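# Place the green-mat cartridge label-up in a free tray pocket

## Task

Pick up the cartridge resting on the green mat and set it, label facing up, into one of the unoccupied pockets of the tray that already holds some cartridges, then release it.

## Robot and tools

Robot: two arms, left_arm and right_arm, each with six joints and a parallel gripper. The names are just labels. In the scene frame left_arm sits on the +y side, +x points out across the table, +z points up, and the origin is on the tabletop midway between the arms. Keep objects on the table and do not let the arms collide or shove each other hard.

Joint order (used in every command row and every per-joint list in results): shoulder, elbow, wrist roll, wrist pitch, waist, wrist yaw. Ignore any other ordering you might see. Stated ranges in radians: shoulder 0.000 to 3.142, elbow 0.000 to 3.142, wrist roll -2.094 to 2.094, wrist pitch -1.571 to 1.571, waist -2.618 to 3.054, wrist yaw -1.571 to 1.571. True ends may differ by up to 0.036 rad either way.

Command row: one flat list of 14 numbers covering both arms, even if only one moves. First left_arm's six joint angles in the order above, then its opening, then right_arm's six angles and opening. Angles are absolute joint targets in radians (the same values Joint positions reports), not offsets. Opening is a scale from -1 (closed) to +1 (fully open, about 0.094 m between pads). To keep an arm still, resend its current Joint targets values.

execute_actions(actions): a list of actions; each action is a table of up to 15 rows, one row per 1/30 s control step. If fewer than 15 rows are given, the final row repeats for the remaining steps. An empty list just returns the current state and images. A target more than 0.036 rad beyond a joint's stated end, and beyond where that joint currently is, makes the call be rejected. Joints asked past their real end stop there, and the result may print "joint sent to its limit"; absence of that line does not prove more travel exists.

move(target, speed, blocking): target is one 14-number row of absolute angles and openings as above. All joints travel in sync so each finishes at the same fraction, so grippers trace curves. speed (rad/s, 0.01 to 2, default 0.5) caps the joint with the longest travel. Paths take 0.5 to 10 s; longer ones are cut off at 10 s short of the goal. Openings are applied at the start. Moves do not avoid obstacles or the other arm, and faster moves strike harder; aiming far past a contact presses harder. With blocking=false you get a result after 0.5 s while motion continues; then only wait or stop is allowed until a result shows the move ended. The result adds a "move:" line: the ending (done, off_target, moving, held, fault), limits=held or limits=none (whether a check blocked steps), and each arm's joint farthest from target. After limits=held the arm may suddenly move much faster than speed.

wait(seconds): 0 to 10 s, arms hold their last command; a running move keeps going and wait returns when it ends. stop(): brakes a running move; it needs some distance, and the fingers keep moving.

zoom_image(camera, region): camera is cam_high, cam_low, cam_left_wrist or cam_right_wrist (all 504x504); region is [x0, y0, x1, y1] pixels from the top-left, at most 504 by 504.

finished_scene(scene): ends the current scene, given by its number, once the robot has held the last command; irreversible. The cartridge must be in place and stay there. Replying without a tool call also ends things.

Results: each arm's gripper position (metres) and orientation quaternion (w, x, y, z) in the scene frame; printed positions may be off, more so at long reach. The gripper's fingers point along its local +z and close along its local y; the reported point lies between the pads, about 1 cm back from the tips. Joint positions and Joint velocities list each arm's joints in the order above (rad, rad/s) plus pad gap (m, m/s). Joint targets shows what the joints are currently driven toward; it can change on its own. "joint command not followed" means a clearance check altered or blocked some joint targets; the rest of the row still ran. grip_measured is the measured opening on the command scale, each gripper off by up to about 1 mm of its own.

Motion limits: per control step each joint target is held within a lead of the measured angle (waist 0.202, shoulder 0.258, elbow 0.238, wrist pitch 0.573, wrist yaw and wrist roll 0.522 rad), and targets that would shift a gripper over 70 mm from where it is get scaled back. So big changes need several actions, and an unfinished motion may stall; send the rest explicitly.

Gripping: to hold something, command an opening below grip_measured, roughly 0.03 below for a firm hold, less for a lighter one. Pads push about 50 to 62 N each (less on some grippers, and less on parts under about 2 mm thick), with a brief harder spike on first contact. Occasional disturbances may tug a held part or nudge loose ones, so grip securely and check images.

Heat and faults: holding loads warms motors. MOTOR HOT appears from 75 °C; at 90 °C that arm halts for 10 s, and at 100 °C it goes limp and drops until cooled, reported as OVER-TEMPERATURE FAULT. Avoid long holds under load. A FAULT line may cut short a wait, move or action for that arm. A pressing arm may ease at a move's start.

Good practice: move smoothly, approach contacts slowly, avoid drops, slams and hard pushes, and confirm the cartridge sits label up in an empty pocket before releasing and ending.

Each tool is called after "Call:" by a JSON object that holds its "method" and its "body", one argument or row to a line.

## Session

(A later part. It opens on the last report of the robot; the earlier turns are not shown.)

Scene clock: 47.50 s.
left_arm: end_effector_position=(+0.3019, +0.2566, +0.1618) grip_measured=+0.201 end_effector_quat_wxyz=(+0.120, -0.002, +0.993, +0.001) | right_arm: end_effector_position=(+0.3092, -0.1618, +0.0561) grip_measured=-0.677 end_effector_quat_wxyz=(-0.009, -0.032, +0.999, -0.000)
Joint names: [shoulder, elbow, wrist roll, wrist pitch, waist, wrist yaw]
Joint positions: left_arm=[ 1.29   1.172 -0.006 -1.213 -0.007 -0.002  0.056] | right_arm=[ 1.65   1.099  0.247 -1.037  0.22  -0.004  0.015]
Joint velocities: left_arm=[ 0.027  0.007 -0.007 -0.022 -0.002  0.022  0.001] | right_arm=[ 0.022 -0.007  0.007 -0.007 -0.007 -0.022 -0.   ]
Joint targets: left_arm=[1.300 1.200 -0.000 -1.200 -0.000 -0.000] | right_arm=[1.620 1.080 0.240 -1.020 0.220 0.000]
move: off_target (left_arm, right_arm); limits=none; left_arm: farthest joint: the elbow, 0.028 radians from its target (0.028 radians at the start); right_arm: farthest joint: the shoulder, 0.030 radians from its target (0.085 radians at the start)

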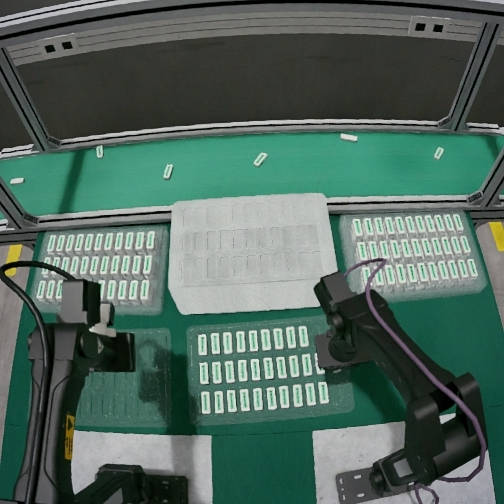

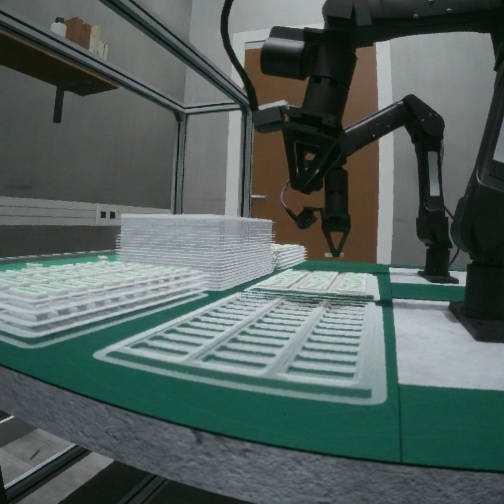

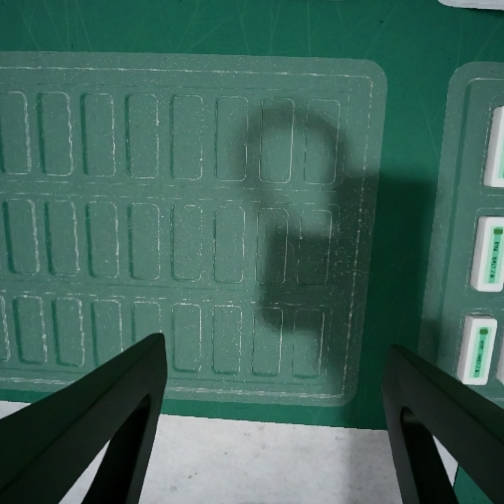

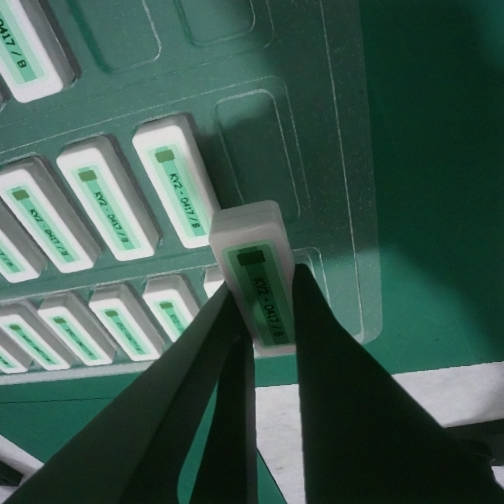

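Call:
{"method": "move", "body": {
  "target": [1.3,1.2,0,-1.2,0,0,0.2,1.74,1.05,0.22,-0.885,0.19,0,-0.71],
  "speed": 0.25
}}

Scene clock: 52.57 s.
left_arm: end_effector_position=(+0.3019, +0.2566, +0.1618) grip_measured=+0.201 end_effector_quat_wxyz=(+0.120, -0.002, +0.993, +0.001) | right_arm: end_effector_position=(+0.3260, -0.1629, +0.0262) grip_measured=-0.677 end_effector_quat_wxyz=(-0.001, -0.032, +0.999, +0.002)
Joint names: [shoulder, elbow, wrist roll, wrist pitch, waist, wrist yaw]
Joint positions: left_arm=[ 1.29   1.172 -0.006 -1.213 -0.007 -0.002  0.056] | right_arm=[ 1.734  1.066  0.227 -0.903  0.199 -0.004  0.015]
Joint velocities: left_arm=[-0.012  0.012  0.007 -0.022  0.012  0.022  0.   ] | right_arm=[-0.007 -0.017  0.051  0.037 -0.007 -0.022  0.   ]
Joint targets: left_arm=[1.300 1.200 0.000 -1.200 0.000 0.000] | right_arm=[1.740 1.050 0.220 -0.885 0.190 0.000]
move: off_target (left_arm); limits=none; left_arm: farthest joint: the elbow, 0.028 radians from its target (0.028 radians at the start); right_arm: farthest joint: the wrist pitch, 0.018 radians from its target (0.152 radians at the start)

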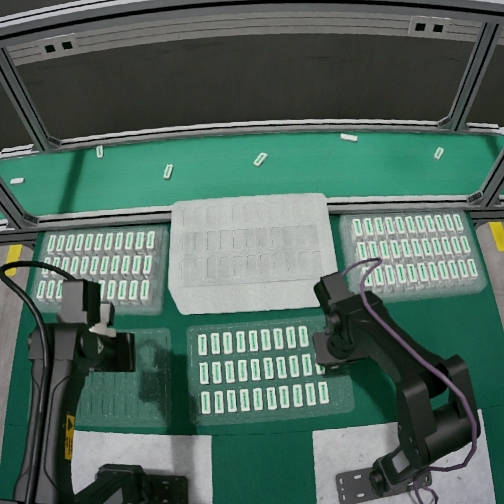

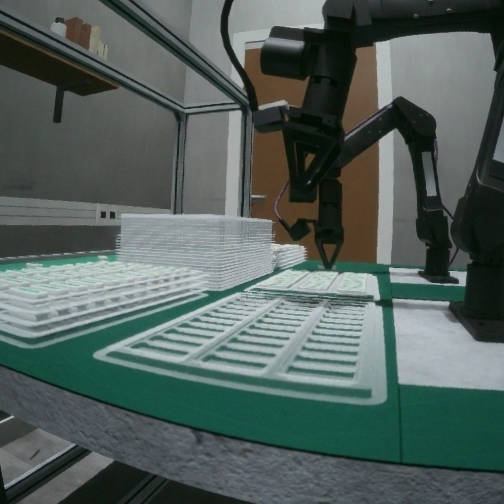

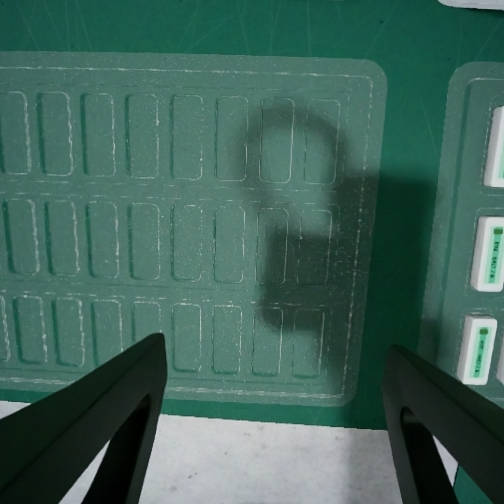

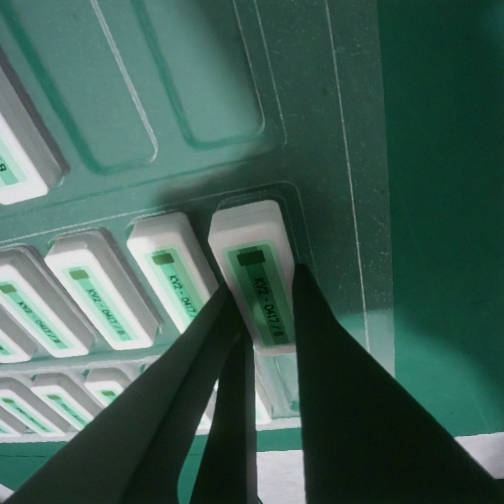

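Call:
{"method": "move", "body": {
  "target": [1.3,1.2,0,-1.2,0,0,0.2,1.74,1.03,0.22,-0.865,0.178,0,-0.71],
  "speed": 0.08
}}

Scene clock: 55.07 s.
left_arm: end_effector_position=(+0.3019, +0.2566, +0.1618) grip_measured=+0.201 end_effector_quat_wxyz=(+0.120, -0.002, +0.993, +0.001) | right_arm: end_effector_position=(+0.3252, -0.1668, +0.0218) grip_measured=-0.677 end_effector_quat_wxyz=(-0.000, -0.026, +1.000, +0.002)
Joint names: [shoulder, elbow, wrist roll, wrist pitch, waist, wrist yaw]
Joint positions: left_arm=[ 1.29   1.172 -0.006 -1.213 -0.007 -0.002  0.056] | right_arm=[ 1.734  1.047  0.227 -0.884  0.186 -0.004  0.015]
Joint velocities: left_arm=[-0.022 -0.022 -0.051  0.037  0.027 -0.022  0.   ] | right_arm=[-0.022 -0.007 -0.007  0.022 -0.017 -0.037  0.   ]
Joint targets: left_arm=[1.300 1.200 0.000 -1.200 -0.000 -0.000] | right_arm=[1.740 1.030 0.220 -0.865 0.178 -0.000]
move: off_target (left_arm); limits=none; left_arm: farthest joint: the elbow, 0.028 radians from its target (0.028 radians at the start); right_arm: farthest joint: the wrist pitch, 0.019 radians from its target (0.038 radians at the start)

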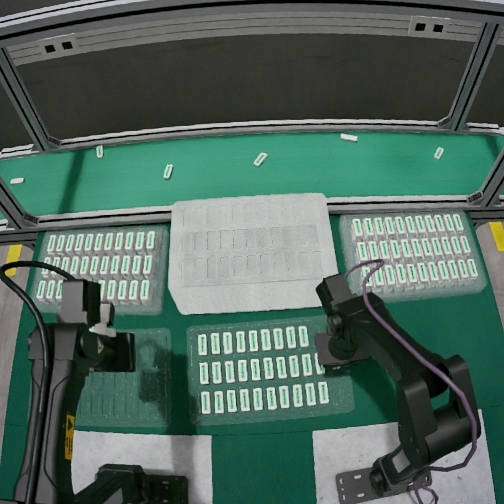

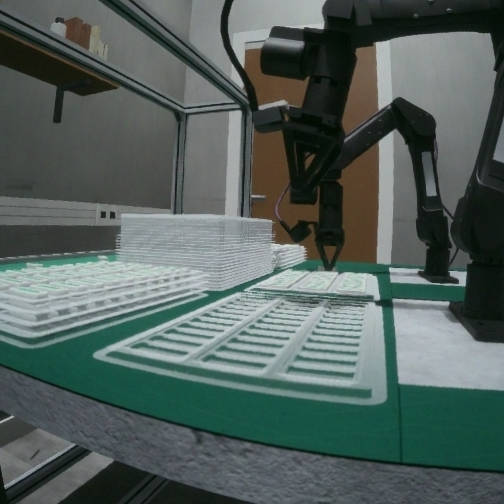

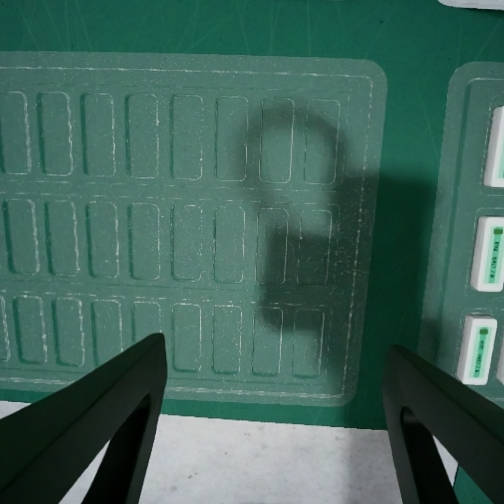

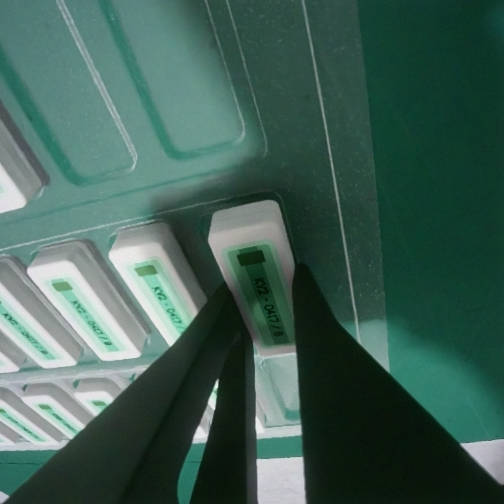

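Call:
{"method": "move", "body": {
  "target": [1.3,1.2,0,-1.2,0,0,0.2,1.74,1.005,0.22,-0.85,0.203,0,-0.71],
  "speed": 0.06
}}

Scene clock: 57.97 s.
left_arm: end_effector_position=(+0.3019, +0.2566, +0.1618) grip_measured=+0.201 end_effector_quat_wxyz=(+0.120, -0.002, +0.993, +0.001) | right_arm: end_effector_position=(+0.3212, -0.1664, +0.0176) grip_measured=-0.677 end_effector_quat_wxyz=(-0.003, -0.029, +1.000, +0.000)
Joint names: [shoulder, elbow, wrist roll, wrist pitch, waist, wrist yaw]
Joint positions: left_arm=[ 1.29   1.172 -0.006 -1.213 -0.007 -0.002  0.056] | right_arm=[ 1.734  1.028  0.226 -0.872  0.193 -0.002  0.015]
Joint velocities: left_arm=[ 0.007  0.002  0.007 -0.037  0.002 -0.007 -0.   ] | right_arm=[ 0.002  0.002 -0.022  0.022  0.012  0.007 -0.   ]
Joint targets: left_arm=[1.300 1.200 -0.000 -1.200 0.000 0.000] | right_arm=[1.740 1.005 0.220 -0.850 0.203 0.000]
move: off_target (left_arm, right_arm); limits=none; left_arm: farthest joint: the elbow, 0.028 radians from its target (0.028 radians at the start); right_arm: farthest joint: the elbow, 0.023 radians from its target (0.042 radians at the start)

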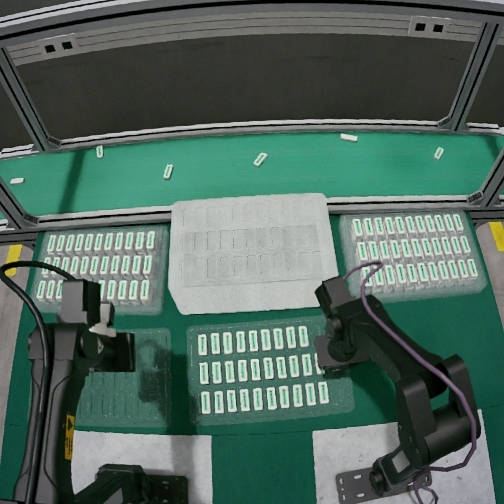

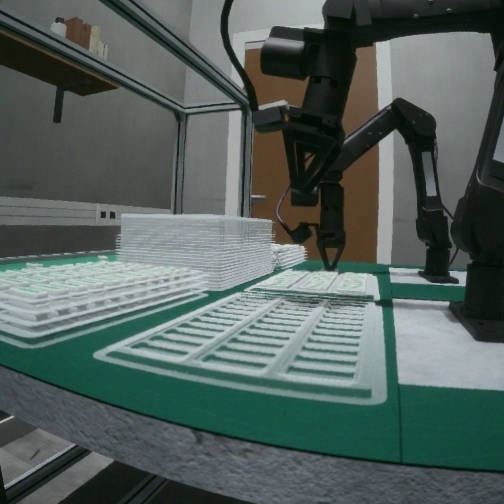

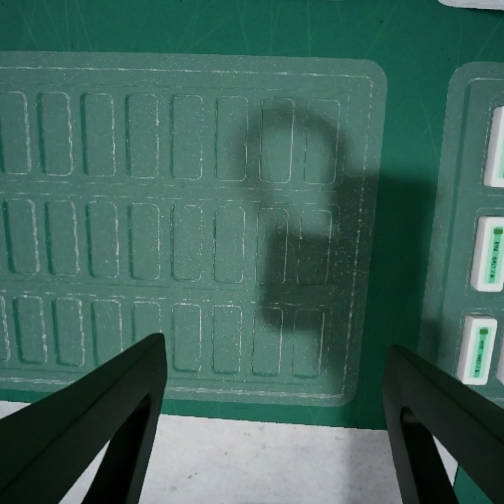

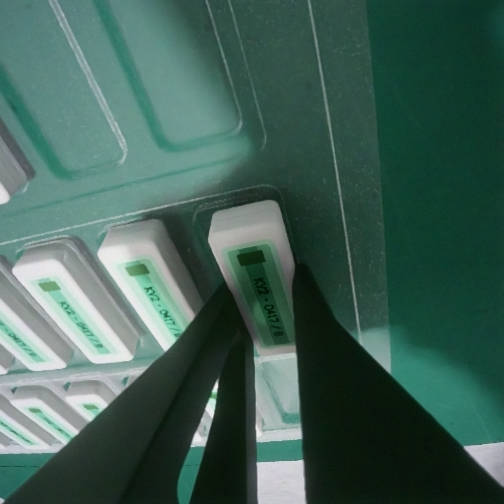

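Call:
{"method": "move", "body": {
  "target": [1.3,1.2,0,-1.2,0,0,0.2,1.74,1.012,0.22,-0.85,0.211,0,-0.71],
  "speed": 0.05
}}

Call:
{"method": "move", "body": {
  "target": [1.3,1.2,0,-1.2,0,0,0.2,1.74,1.012,0.22,-0.85,0.211,0,-0.6]
}}

Call:
{"method": "move", "body": {
  "target": [1.3,1.2,0,-1.2,0,0,0.2,1.66,1.13,0.22,-1.03,0.211,0,-0.6],
  "speed": 0.25
}}

Scene clock: 62.67 s.
left_arm: end_effector_position=(+0.3019, +0.2566, +0.1618) grip_measured=+0.201 end_effector_quat_wxyz=(+0.120, -0.002, +0.993, +0.001) | right_arm: end_effector_position=(+0.3211, -0.1662, +0.0176) grip_measured=-0.677 end_effector_quat_wxyz=(-0.002, -0.032, +0.999, -0.004)
Joint names: [shoulder, elbow, wrist roll, wrist pitch, waist, wrist yaw]
Joint positions: left_arm=[ 1.29   1.172 -0.006 -1.213 -0.007 -0.002  0.056] | right_arm=[ 1.734  1.028  0.226 -0.872  0.199  0.006  0.015]
Joint velocities: left_arm=[ 0.002  0.002 -0.081 -0.051 -0.012 -0.037 -0.001] | right_arm=[-0.017  0.002 -0.051  0.007  0.002  0.022 -0.001]
Joint targets: left_arm=[1.300 1.200 -0.000 -1.200 -0.000 -0.000] | right_arm=[1.740 1.012 0.220 -0.850 0.211 -0.000]
move: off_target (left_arm, right_arm); limits=none; left_arm: farthest joint: the elbow, 0.028 radians from its target (0.028 radians at the start); right_arm: farthest joint: the wrist pitch, 0.022 radians from its target (0.022 radians at the start)

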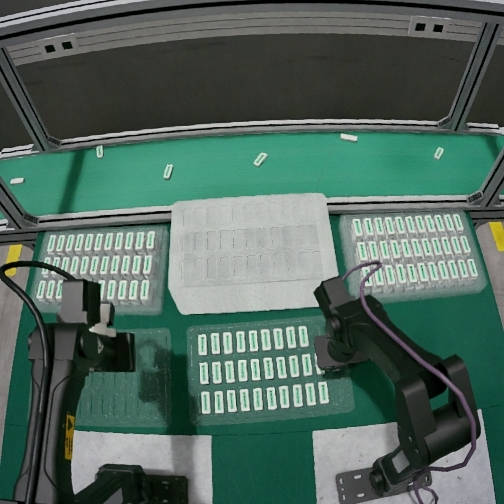

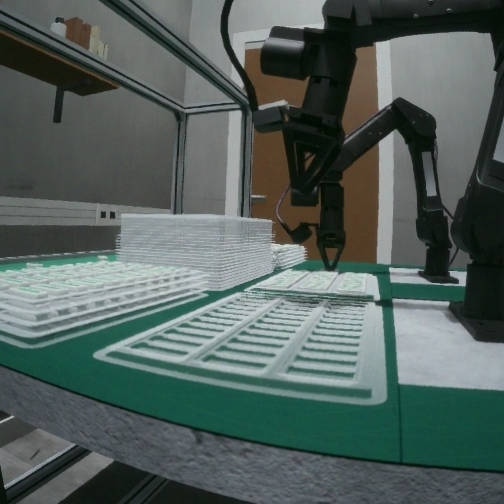

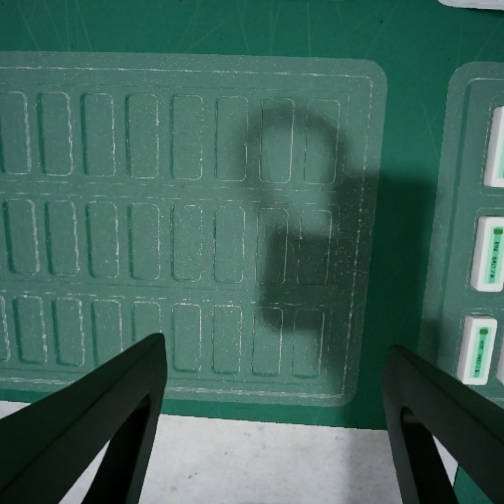

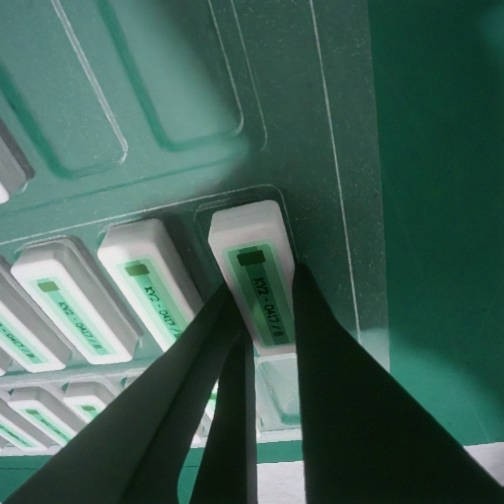

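Scene clock: 63.37 s.
left_arm: end_effector_position=(+0.3019, +0.2566, +0.1618) grip_measured=+0.201 end_effector_quat_wxyz=(+0.120, -0.002, +0.993, +0.001) | right_arm: end_effector_position=(+0.3210, -0.1651, +0.0176) grip_measured=-0.601 end_effector_quat_wxyz=(-0.002, -0.033, +0.999, -0.001)
Joint names: [shoulder, elbow, wrist roll, wrist pitch, waist, wrist yaw]
Joint positions: left_arm=[ 1.29   1.172 -0.006 -1.213 -0.007 -0.002  0.056] | right_arm=[ 1.734  1.028  0.226 -0.871  0.2    0.001  0.019]
Joint velocities: left_arm=[-0.017 -0.012  0.022  0.022 -0.002 -0.037  0.001] | right_arm=[-0.007 -0.022  0.11   0.037  0.002  0.051 -0.   ]
Joint targets: left_arm=[1.300 1.200 -0.000 -1.200 0.000 -0.000] | right_arm=[1.740 1.012 0.220 -0.850 0.211 0.000]
move: off_target (left_arm, right_arm); limits=none; left_arm: farthest joint: the elbow, 0.028 radians from its target (0.028 radians at the start); right_arm: farthest joint: the wrist pitch, 0.021 radians from its target (0.022 radians at the start)

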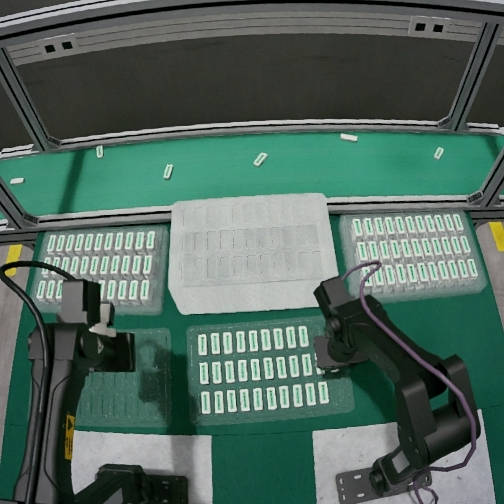

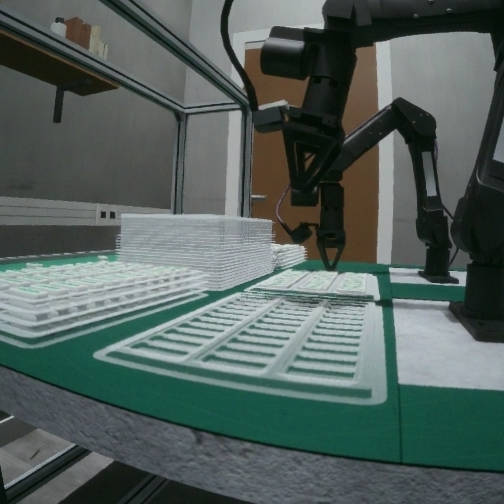

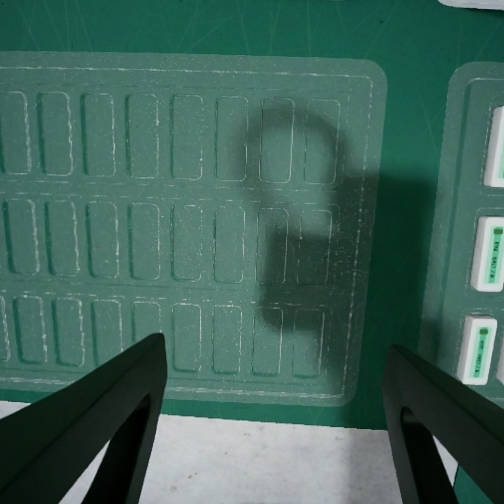

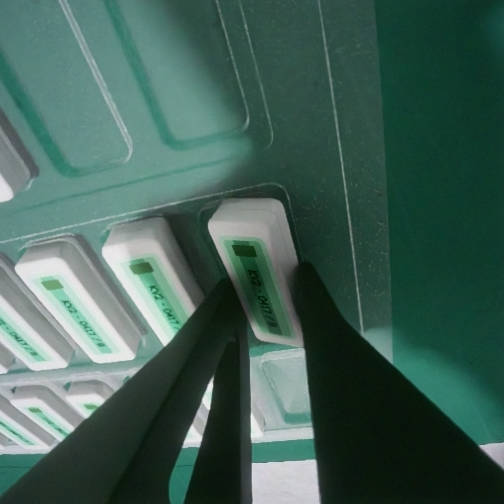

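Scene clock: 64.67 s.
left_arm: end_effector_position=(+0.3019, +0.2566, +0.1618) grip_measured=+0.201 end_effector_quat_wxyz=(+0.120, -0.002, +0.993, +0.001) | right_arm: end_effector_position=(+0.3139, -0.1672, +0.0463) grip_measured=-0.601 end_effector_quat_wxyz=(-0.015, -0.033, +0.999, -0.005)
Joint names: [shoulder, elbow, wrist roll, wrist pitch, waist, wrist yaw]
Joint positions: left_arm=[ 1.29   1.172 -0.006 -1.213 -0.007 -0.002  0.056] | right_arm=[ 1.686  1.096  0.226 -1.013  0.2    0.001  0.019]
Joint velocities: left_arm=[-0.017  0.012  0.081 -0.037 -0.017 -0.037  0.001] | right_arm=[ 0.002  0.007 -0.007  0.022 -0.002 -0.007 -0.001]
Joint targets: left_arm=[1.300 1.200 0.000 -1.200 0.000 0.000] | right_arm=[1.660 1.130 0.220 -1.030 0.211 -0.000]
move: off_target (left_arm, right_arm); limits=none; left_arm: farthest joint: the elbow, 0.028 radians from its target (0.028 radians at the start); right_arm: farthest joint: the elbow, 0.034 radians from its target (0.102 radians at the start)

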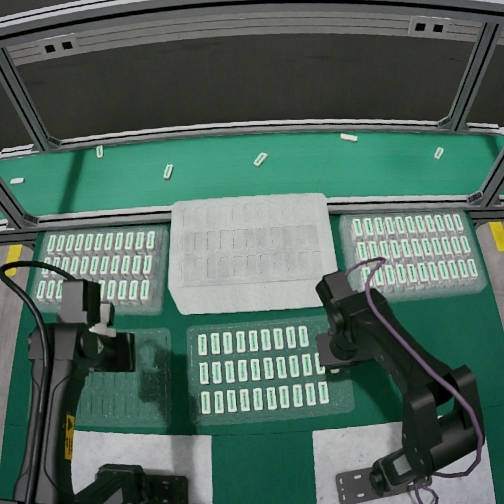

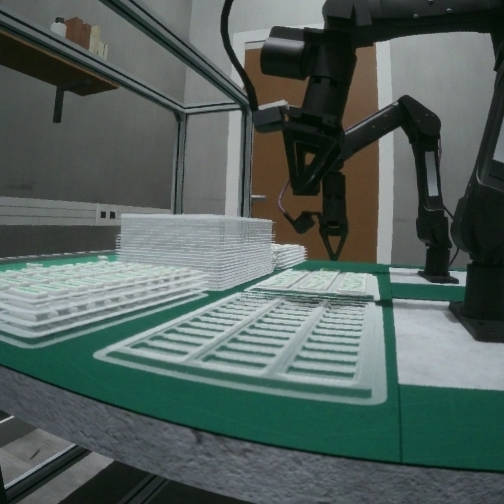

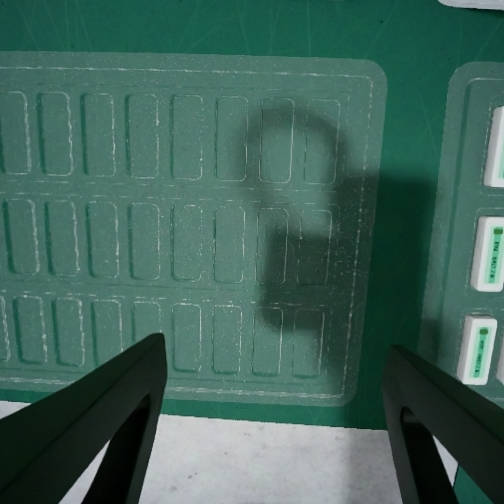

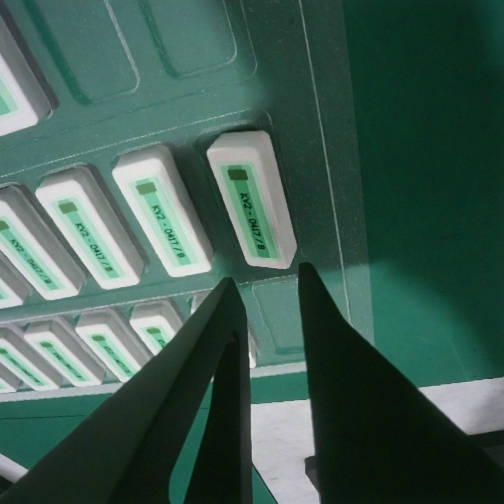

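Call:
{"method": "move", "body": {
  "target": [1.3,1.2,0,-1.2,0,0,0.2,1.66,1.13,0.15,-1.03,0.11,0,-1],
  "speed": 0.25
}}

Call:
{"method": "move", "body": {
  "target": [1.3,1.2,0,-1.2,0,0,0.2,1.725,1.0,0.15,-0.85,0.11,0,-1],
  "speed": 0.15
}}

Scene clock: 67.97 s.
left_arm: end_effector_position=(+0.3019, +0.2566, +0.1618) grip_measured=+0.201 end_effector_quat_wxyz=(+0.120, -0.002, +0.993, +0.001) | right_arm: end_effector_position=(+0.3196, -0.1897, +0.0463) grip_measured=-0.990 end_effector_quat_wxyz=(-0.015, -0.026, +1.000, -0.004)
Joint names: [shoulder, elbow, wrist roll, wrist pitch, waist, wrist yaw]
Joint positions: left_arm=[ 1.29   1.172 -0.006 -1.213 -0.007 -0.002  0.056] | right_arm=[ 1.686  1.096  0.157 -1.013  0.117  0.001  0.   ]
Joint velocities: left_arm=[ 0.002  0.007  0.022 -0.022 -0.002 -0.022  0.001] | right_arm=[ 0.002 -0.002  0.066 -0.007  0.002 -0.007  0.   ]
Joint targets: left_arm=[1.300 1.200 -0.000 -1.200 0.000 0.000] | right_arm=[1.660 1.130 0.150 -1.030 0.110 0.000]
move: off_target (left_arm, right_arm); limits=none; left_arm: farthest joint: the elbow, 0.028 radians from its target (0.028 radians at the start); right_arm: farthest joint: the elbow, 0.034 radians from its target (0.034 radians at the start)

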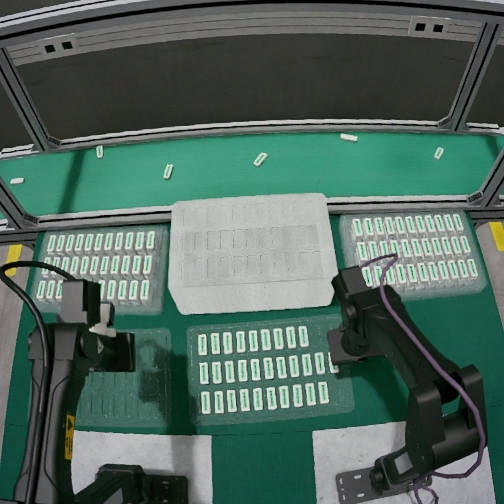

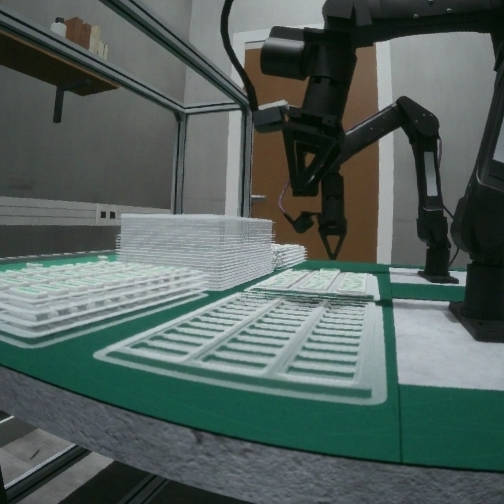

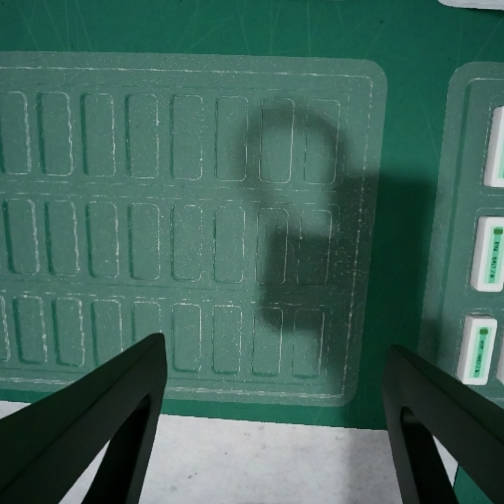

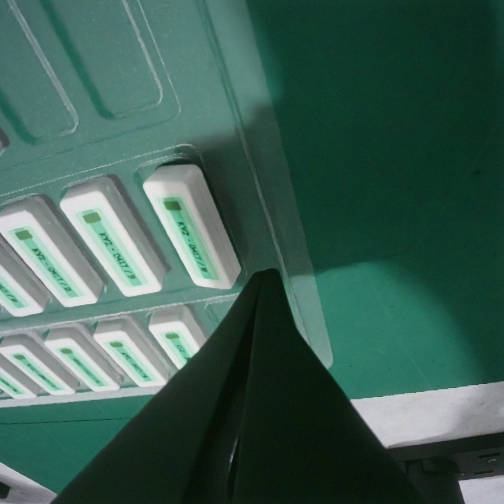

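Scene clock: 69.63 s.
left_arm: end_effector_position=(+0.3019, +0.2566, +0.1618) grip_measured=+0.201 end_effector_quat_wxyz=(+0.120, -0.002, +0.993, +0.001) | right_arm: end_effector_position=(+0.3257, -0.1884, +0.0202) grip_measured=-0.990 end_effector_quat_wxyz=(+0.003, -0.026, +1.000, -0.000)
Joint names: [shoulder, elbow, wrist roll, wrist pitch, waist, wrist yaw]
Joint positions: left_arm=[ 1.29   1.172 -0.006 -1.213 -0.007 -0.002  0.056] | right_arm=[ 1.715  1.018  0.156 -0.869  0.117  0.001  0.   ]
Joint velocities: left_arm=[-0.007  0.007  0.051 -0.051  0.007 -0.007 -0.   ] | right_arm=[-0.017 -0.007  0.066  0.007 -0.002 -0.022 -0.   ]
Joint targets: left_arm=[1.300 1.200 0.000 -1.200 -0.000 -0.000] | right_arm=[1.725 1.000 0.150 -0.850 0.110 -0.000]
move: off_target (left_arm); limits=none; left_arm: farthest joint: the elbow, 0.028 radians from its target (0.028 radians at the start); right_arm: farthest joint: the wrist pitch, 0.019 radians from its target (0.163 radians at the start)

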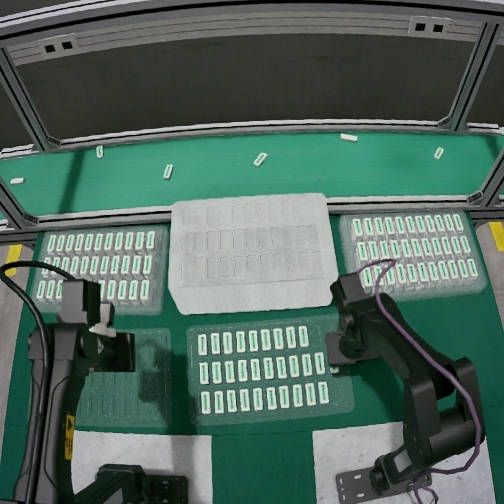

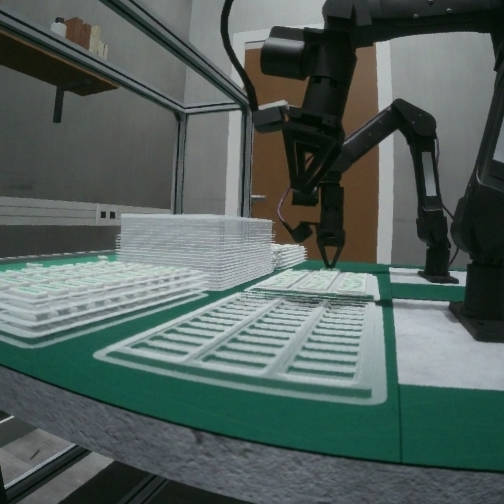

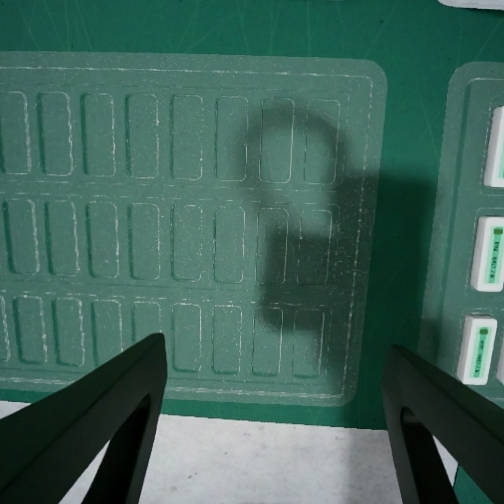

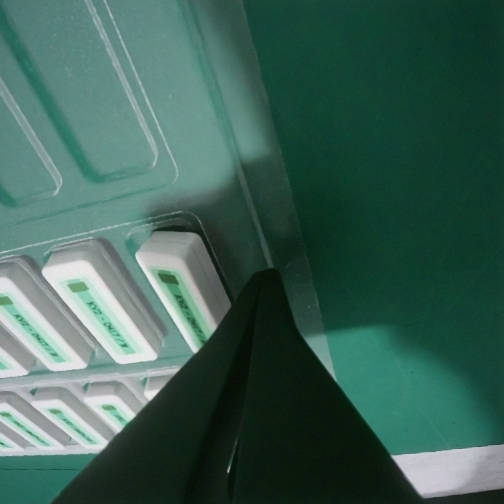

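Call:
{"method": "move", "body": {
  "target": [1.3,1.2,0,-1.2,0,0,0.2,1.725,1.0,0.15,-0.85,0.158,0,-1],
  "speed": 0.03
}}

Scene clock: 75.67 s.
left_arm: end_effector_position=(+0.3019, +0.2566, +0.1618) grip_measured=+0.201 end_effector_quat_wxyz=(+0.120, -0.002, +0.993, +0.001) | right_arm: end_effector_position=(+0.3237, -0.1794, +0.0202) grip_measured=-0.990 end_effector_quat_wxyz=(+0.003, -0.042, +0.999, -0.000)
Joint names: [shoulder, elbow, wrist roll, wrist pitch, waist, wrist yaw]
Joint positions: left_arm=[ 1.29   1.172 -0.006 -1.213 -0.007 -0.002  0.056] | right_arm=[ 1.715  1.018  0.156 -0.868  0.149  0.001  0.   ]
Joint velocities: left_arm=[ 0.007  0.002 -0.081 -0.022  0.002  0.051  0.   ] | right_arm=[-0.007  0.012  0.007  0.022  0.007  0.022  0.001]
Joint targets: left_arm=[1.300 1.200 -0.000 -1.200 -0.000 0.000] | right_arm=[1.725 1.000 0.150 -0.850 0.158 0.000]
move: off_target (left_arm); limits=none; left_arm: farthest joint: the elbow, 0.028 radians from its target (0.028 radians at the start); right_arm: farthest joint: the elbow, 0.018 radians from its target (0.018 radians at the start)

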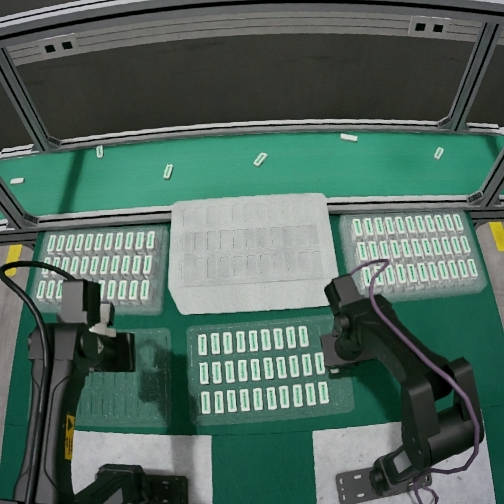

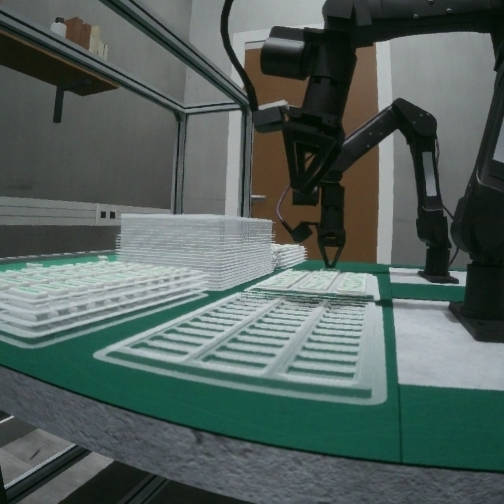

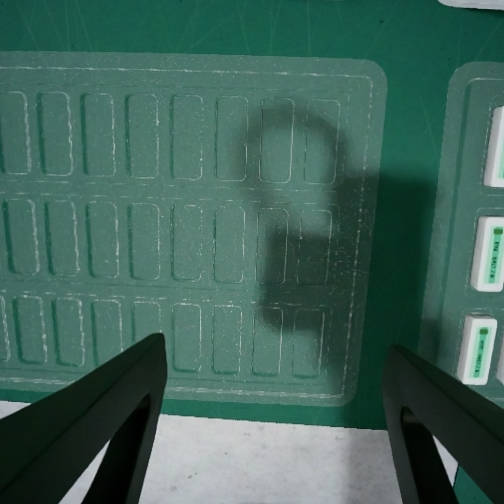

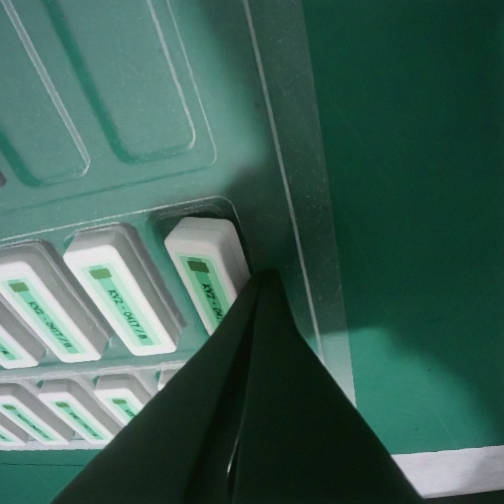

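Call:
{"method": "move", "body": {
  "target": [1.3,1.2,0,-1.2,0,0,0.2,1.725,1.0,0.15,-0.85,0.172,0,-1],
  "speed": 0.02
}}

Scene clock: 78.83 s.
left_arm: end_effector_position=(+0.3019, +0.2566, +0.1618) grip_measured=+0.201 end_effector_quat_wxyz=(+0.120, -0.002, +0.993, +0.001) | right_arm: end_effector_position=(+0.3227, -0.1757, +0.0202) grip_measured=-0.990 end_effector_quat_wxyz=(+0.003, -0.049, +0.999, -0.000)
Joint names: [shoulder, elbow, wrist roll, wrist pitch, waist, wrist yaw]
Joint positions: left_arm=[ 1.29   1.172 -0.006 -1.213 -0.007 -0.002  0.056] | right_arm=[ 1.715  1.018  0.156 -0.868  0.162  0.001  0.   ]
Joint velocities: left_arm=[ 0.017  0.002  0.081  0.037 -0.002 -0.022 -0.   ] | right_arm=[-0.007  0.012  0.022 -0.037  0.002 -0.022 -0.001]
Joint targets: left_arm=[1.300 1.200 0.000 -1.200 0.000 -0.000] | right_arm=[1.725 1.000 0.150 -0.850 0.172 -0.000]
move: off_target (left_arm); limits=none; left_arm: farthest joint: the elbow, 0.028 radians from its target (0.028 radians at the start); right_arm: farthest joint: the elbow, 0.018 radians from its target (0.018 radians at the start)

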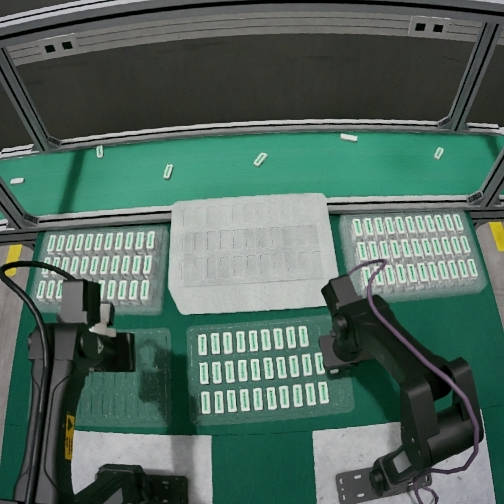

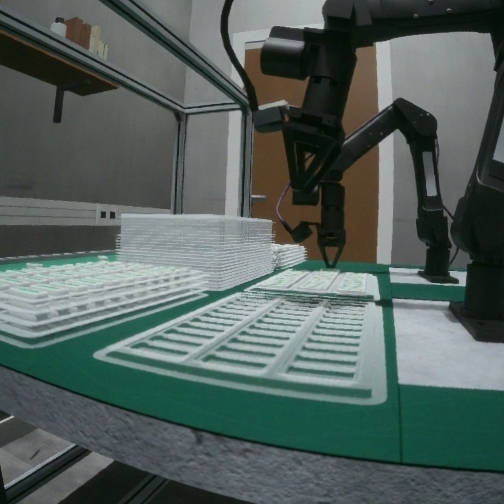

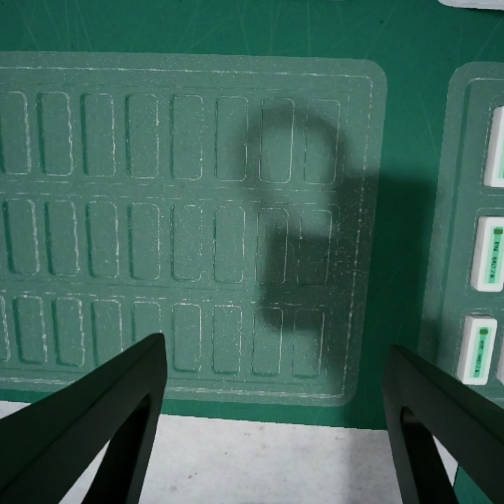

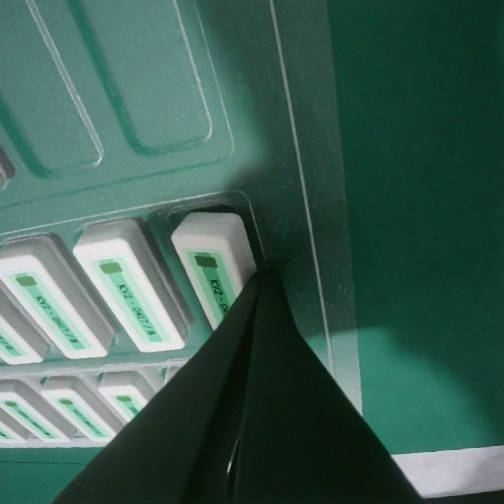

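Call:
{"method": "move", "body": {
  "target": [1.3,1.2,0,-1.2,0,0,0.2,1.64,1.13,0.2,-1.03,0.15,0,-1],
  "speed": 0.2
}}

Scene clock: 82.07 s.
left_arm: end_effector_position=(+0.3019, +0.2566, +0.1618) grip_measured=+0.201 end_effector_quat_wxyz=(+0.120, -0.002, +0.993, +0.001) | right_arm: end_effector_position=(+0.3175, -0.1771, +0.0506) grip_measured=-0.990 end_effector_quat_wxyz=(-0.007, -0.030, +1.000, -0.002)
Joint names: [shoulder, elbow, wrist roll, wrist pitch, waist, wrist yaw]
Joint positions: left_arm=[ 1.29   1.172 -0.006 -1.213 -0.007 -0.002  0.056] | right_arm=[ 1.668  1.095  0.194 -1.013  0.162  0.001  0.   ]
Joint velocities: left_arm=[-0.007  0.007  0.007  0.051 -0.007 -0.037  0.   ] | right_arm=[-0.002  0.017 -0.051 -0.007 -0.007 -0.051  0.001]
Joint targets: left_arm=[1.300 1.200 -0.000 -1.200 0.000 0.000] | right_arm=[1.640 1.130 0.200 -1.030 0.150 0.000]
move: off_target (left_arm, right_arm); limits=none; left_arm: farthest joint: the elbow, 0.028 radians from its target (0.028 radians at the start); right_arm: farthest joint: the elbow, 0.035 radians from its target (0.112 radians at the start)

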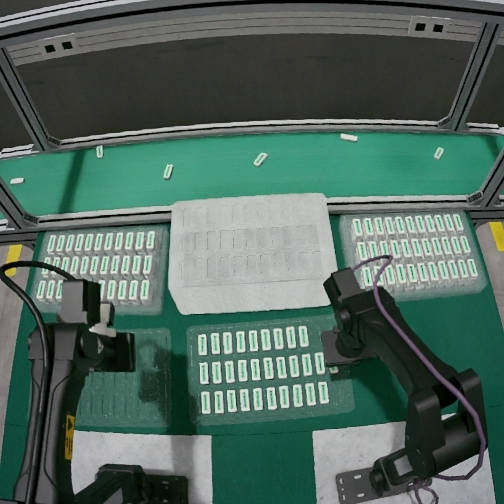

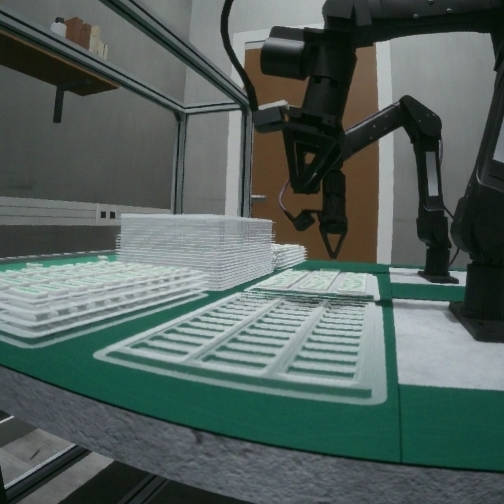

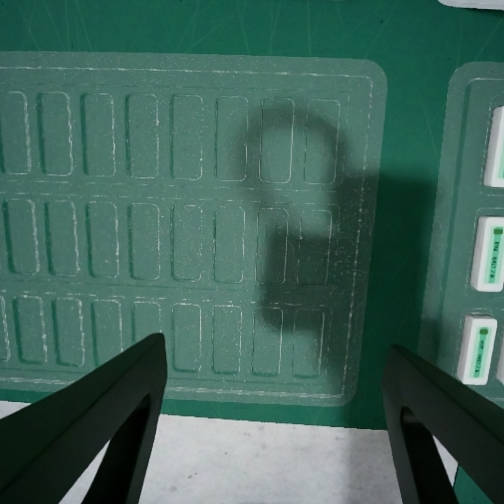

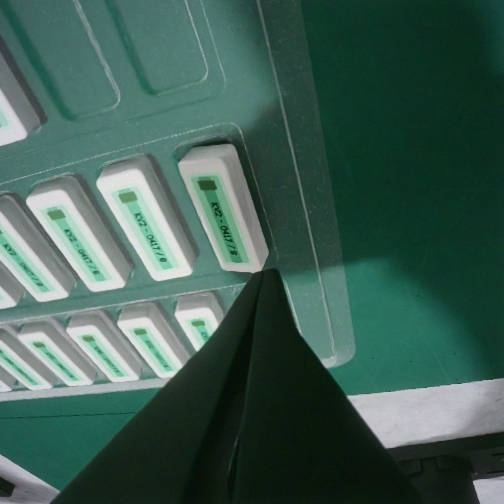

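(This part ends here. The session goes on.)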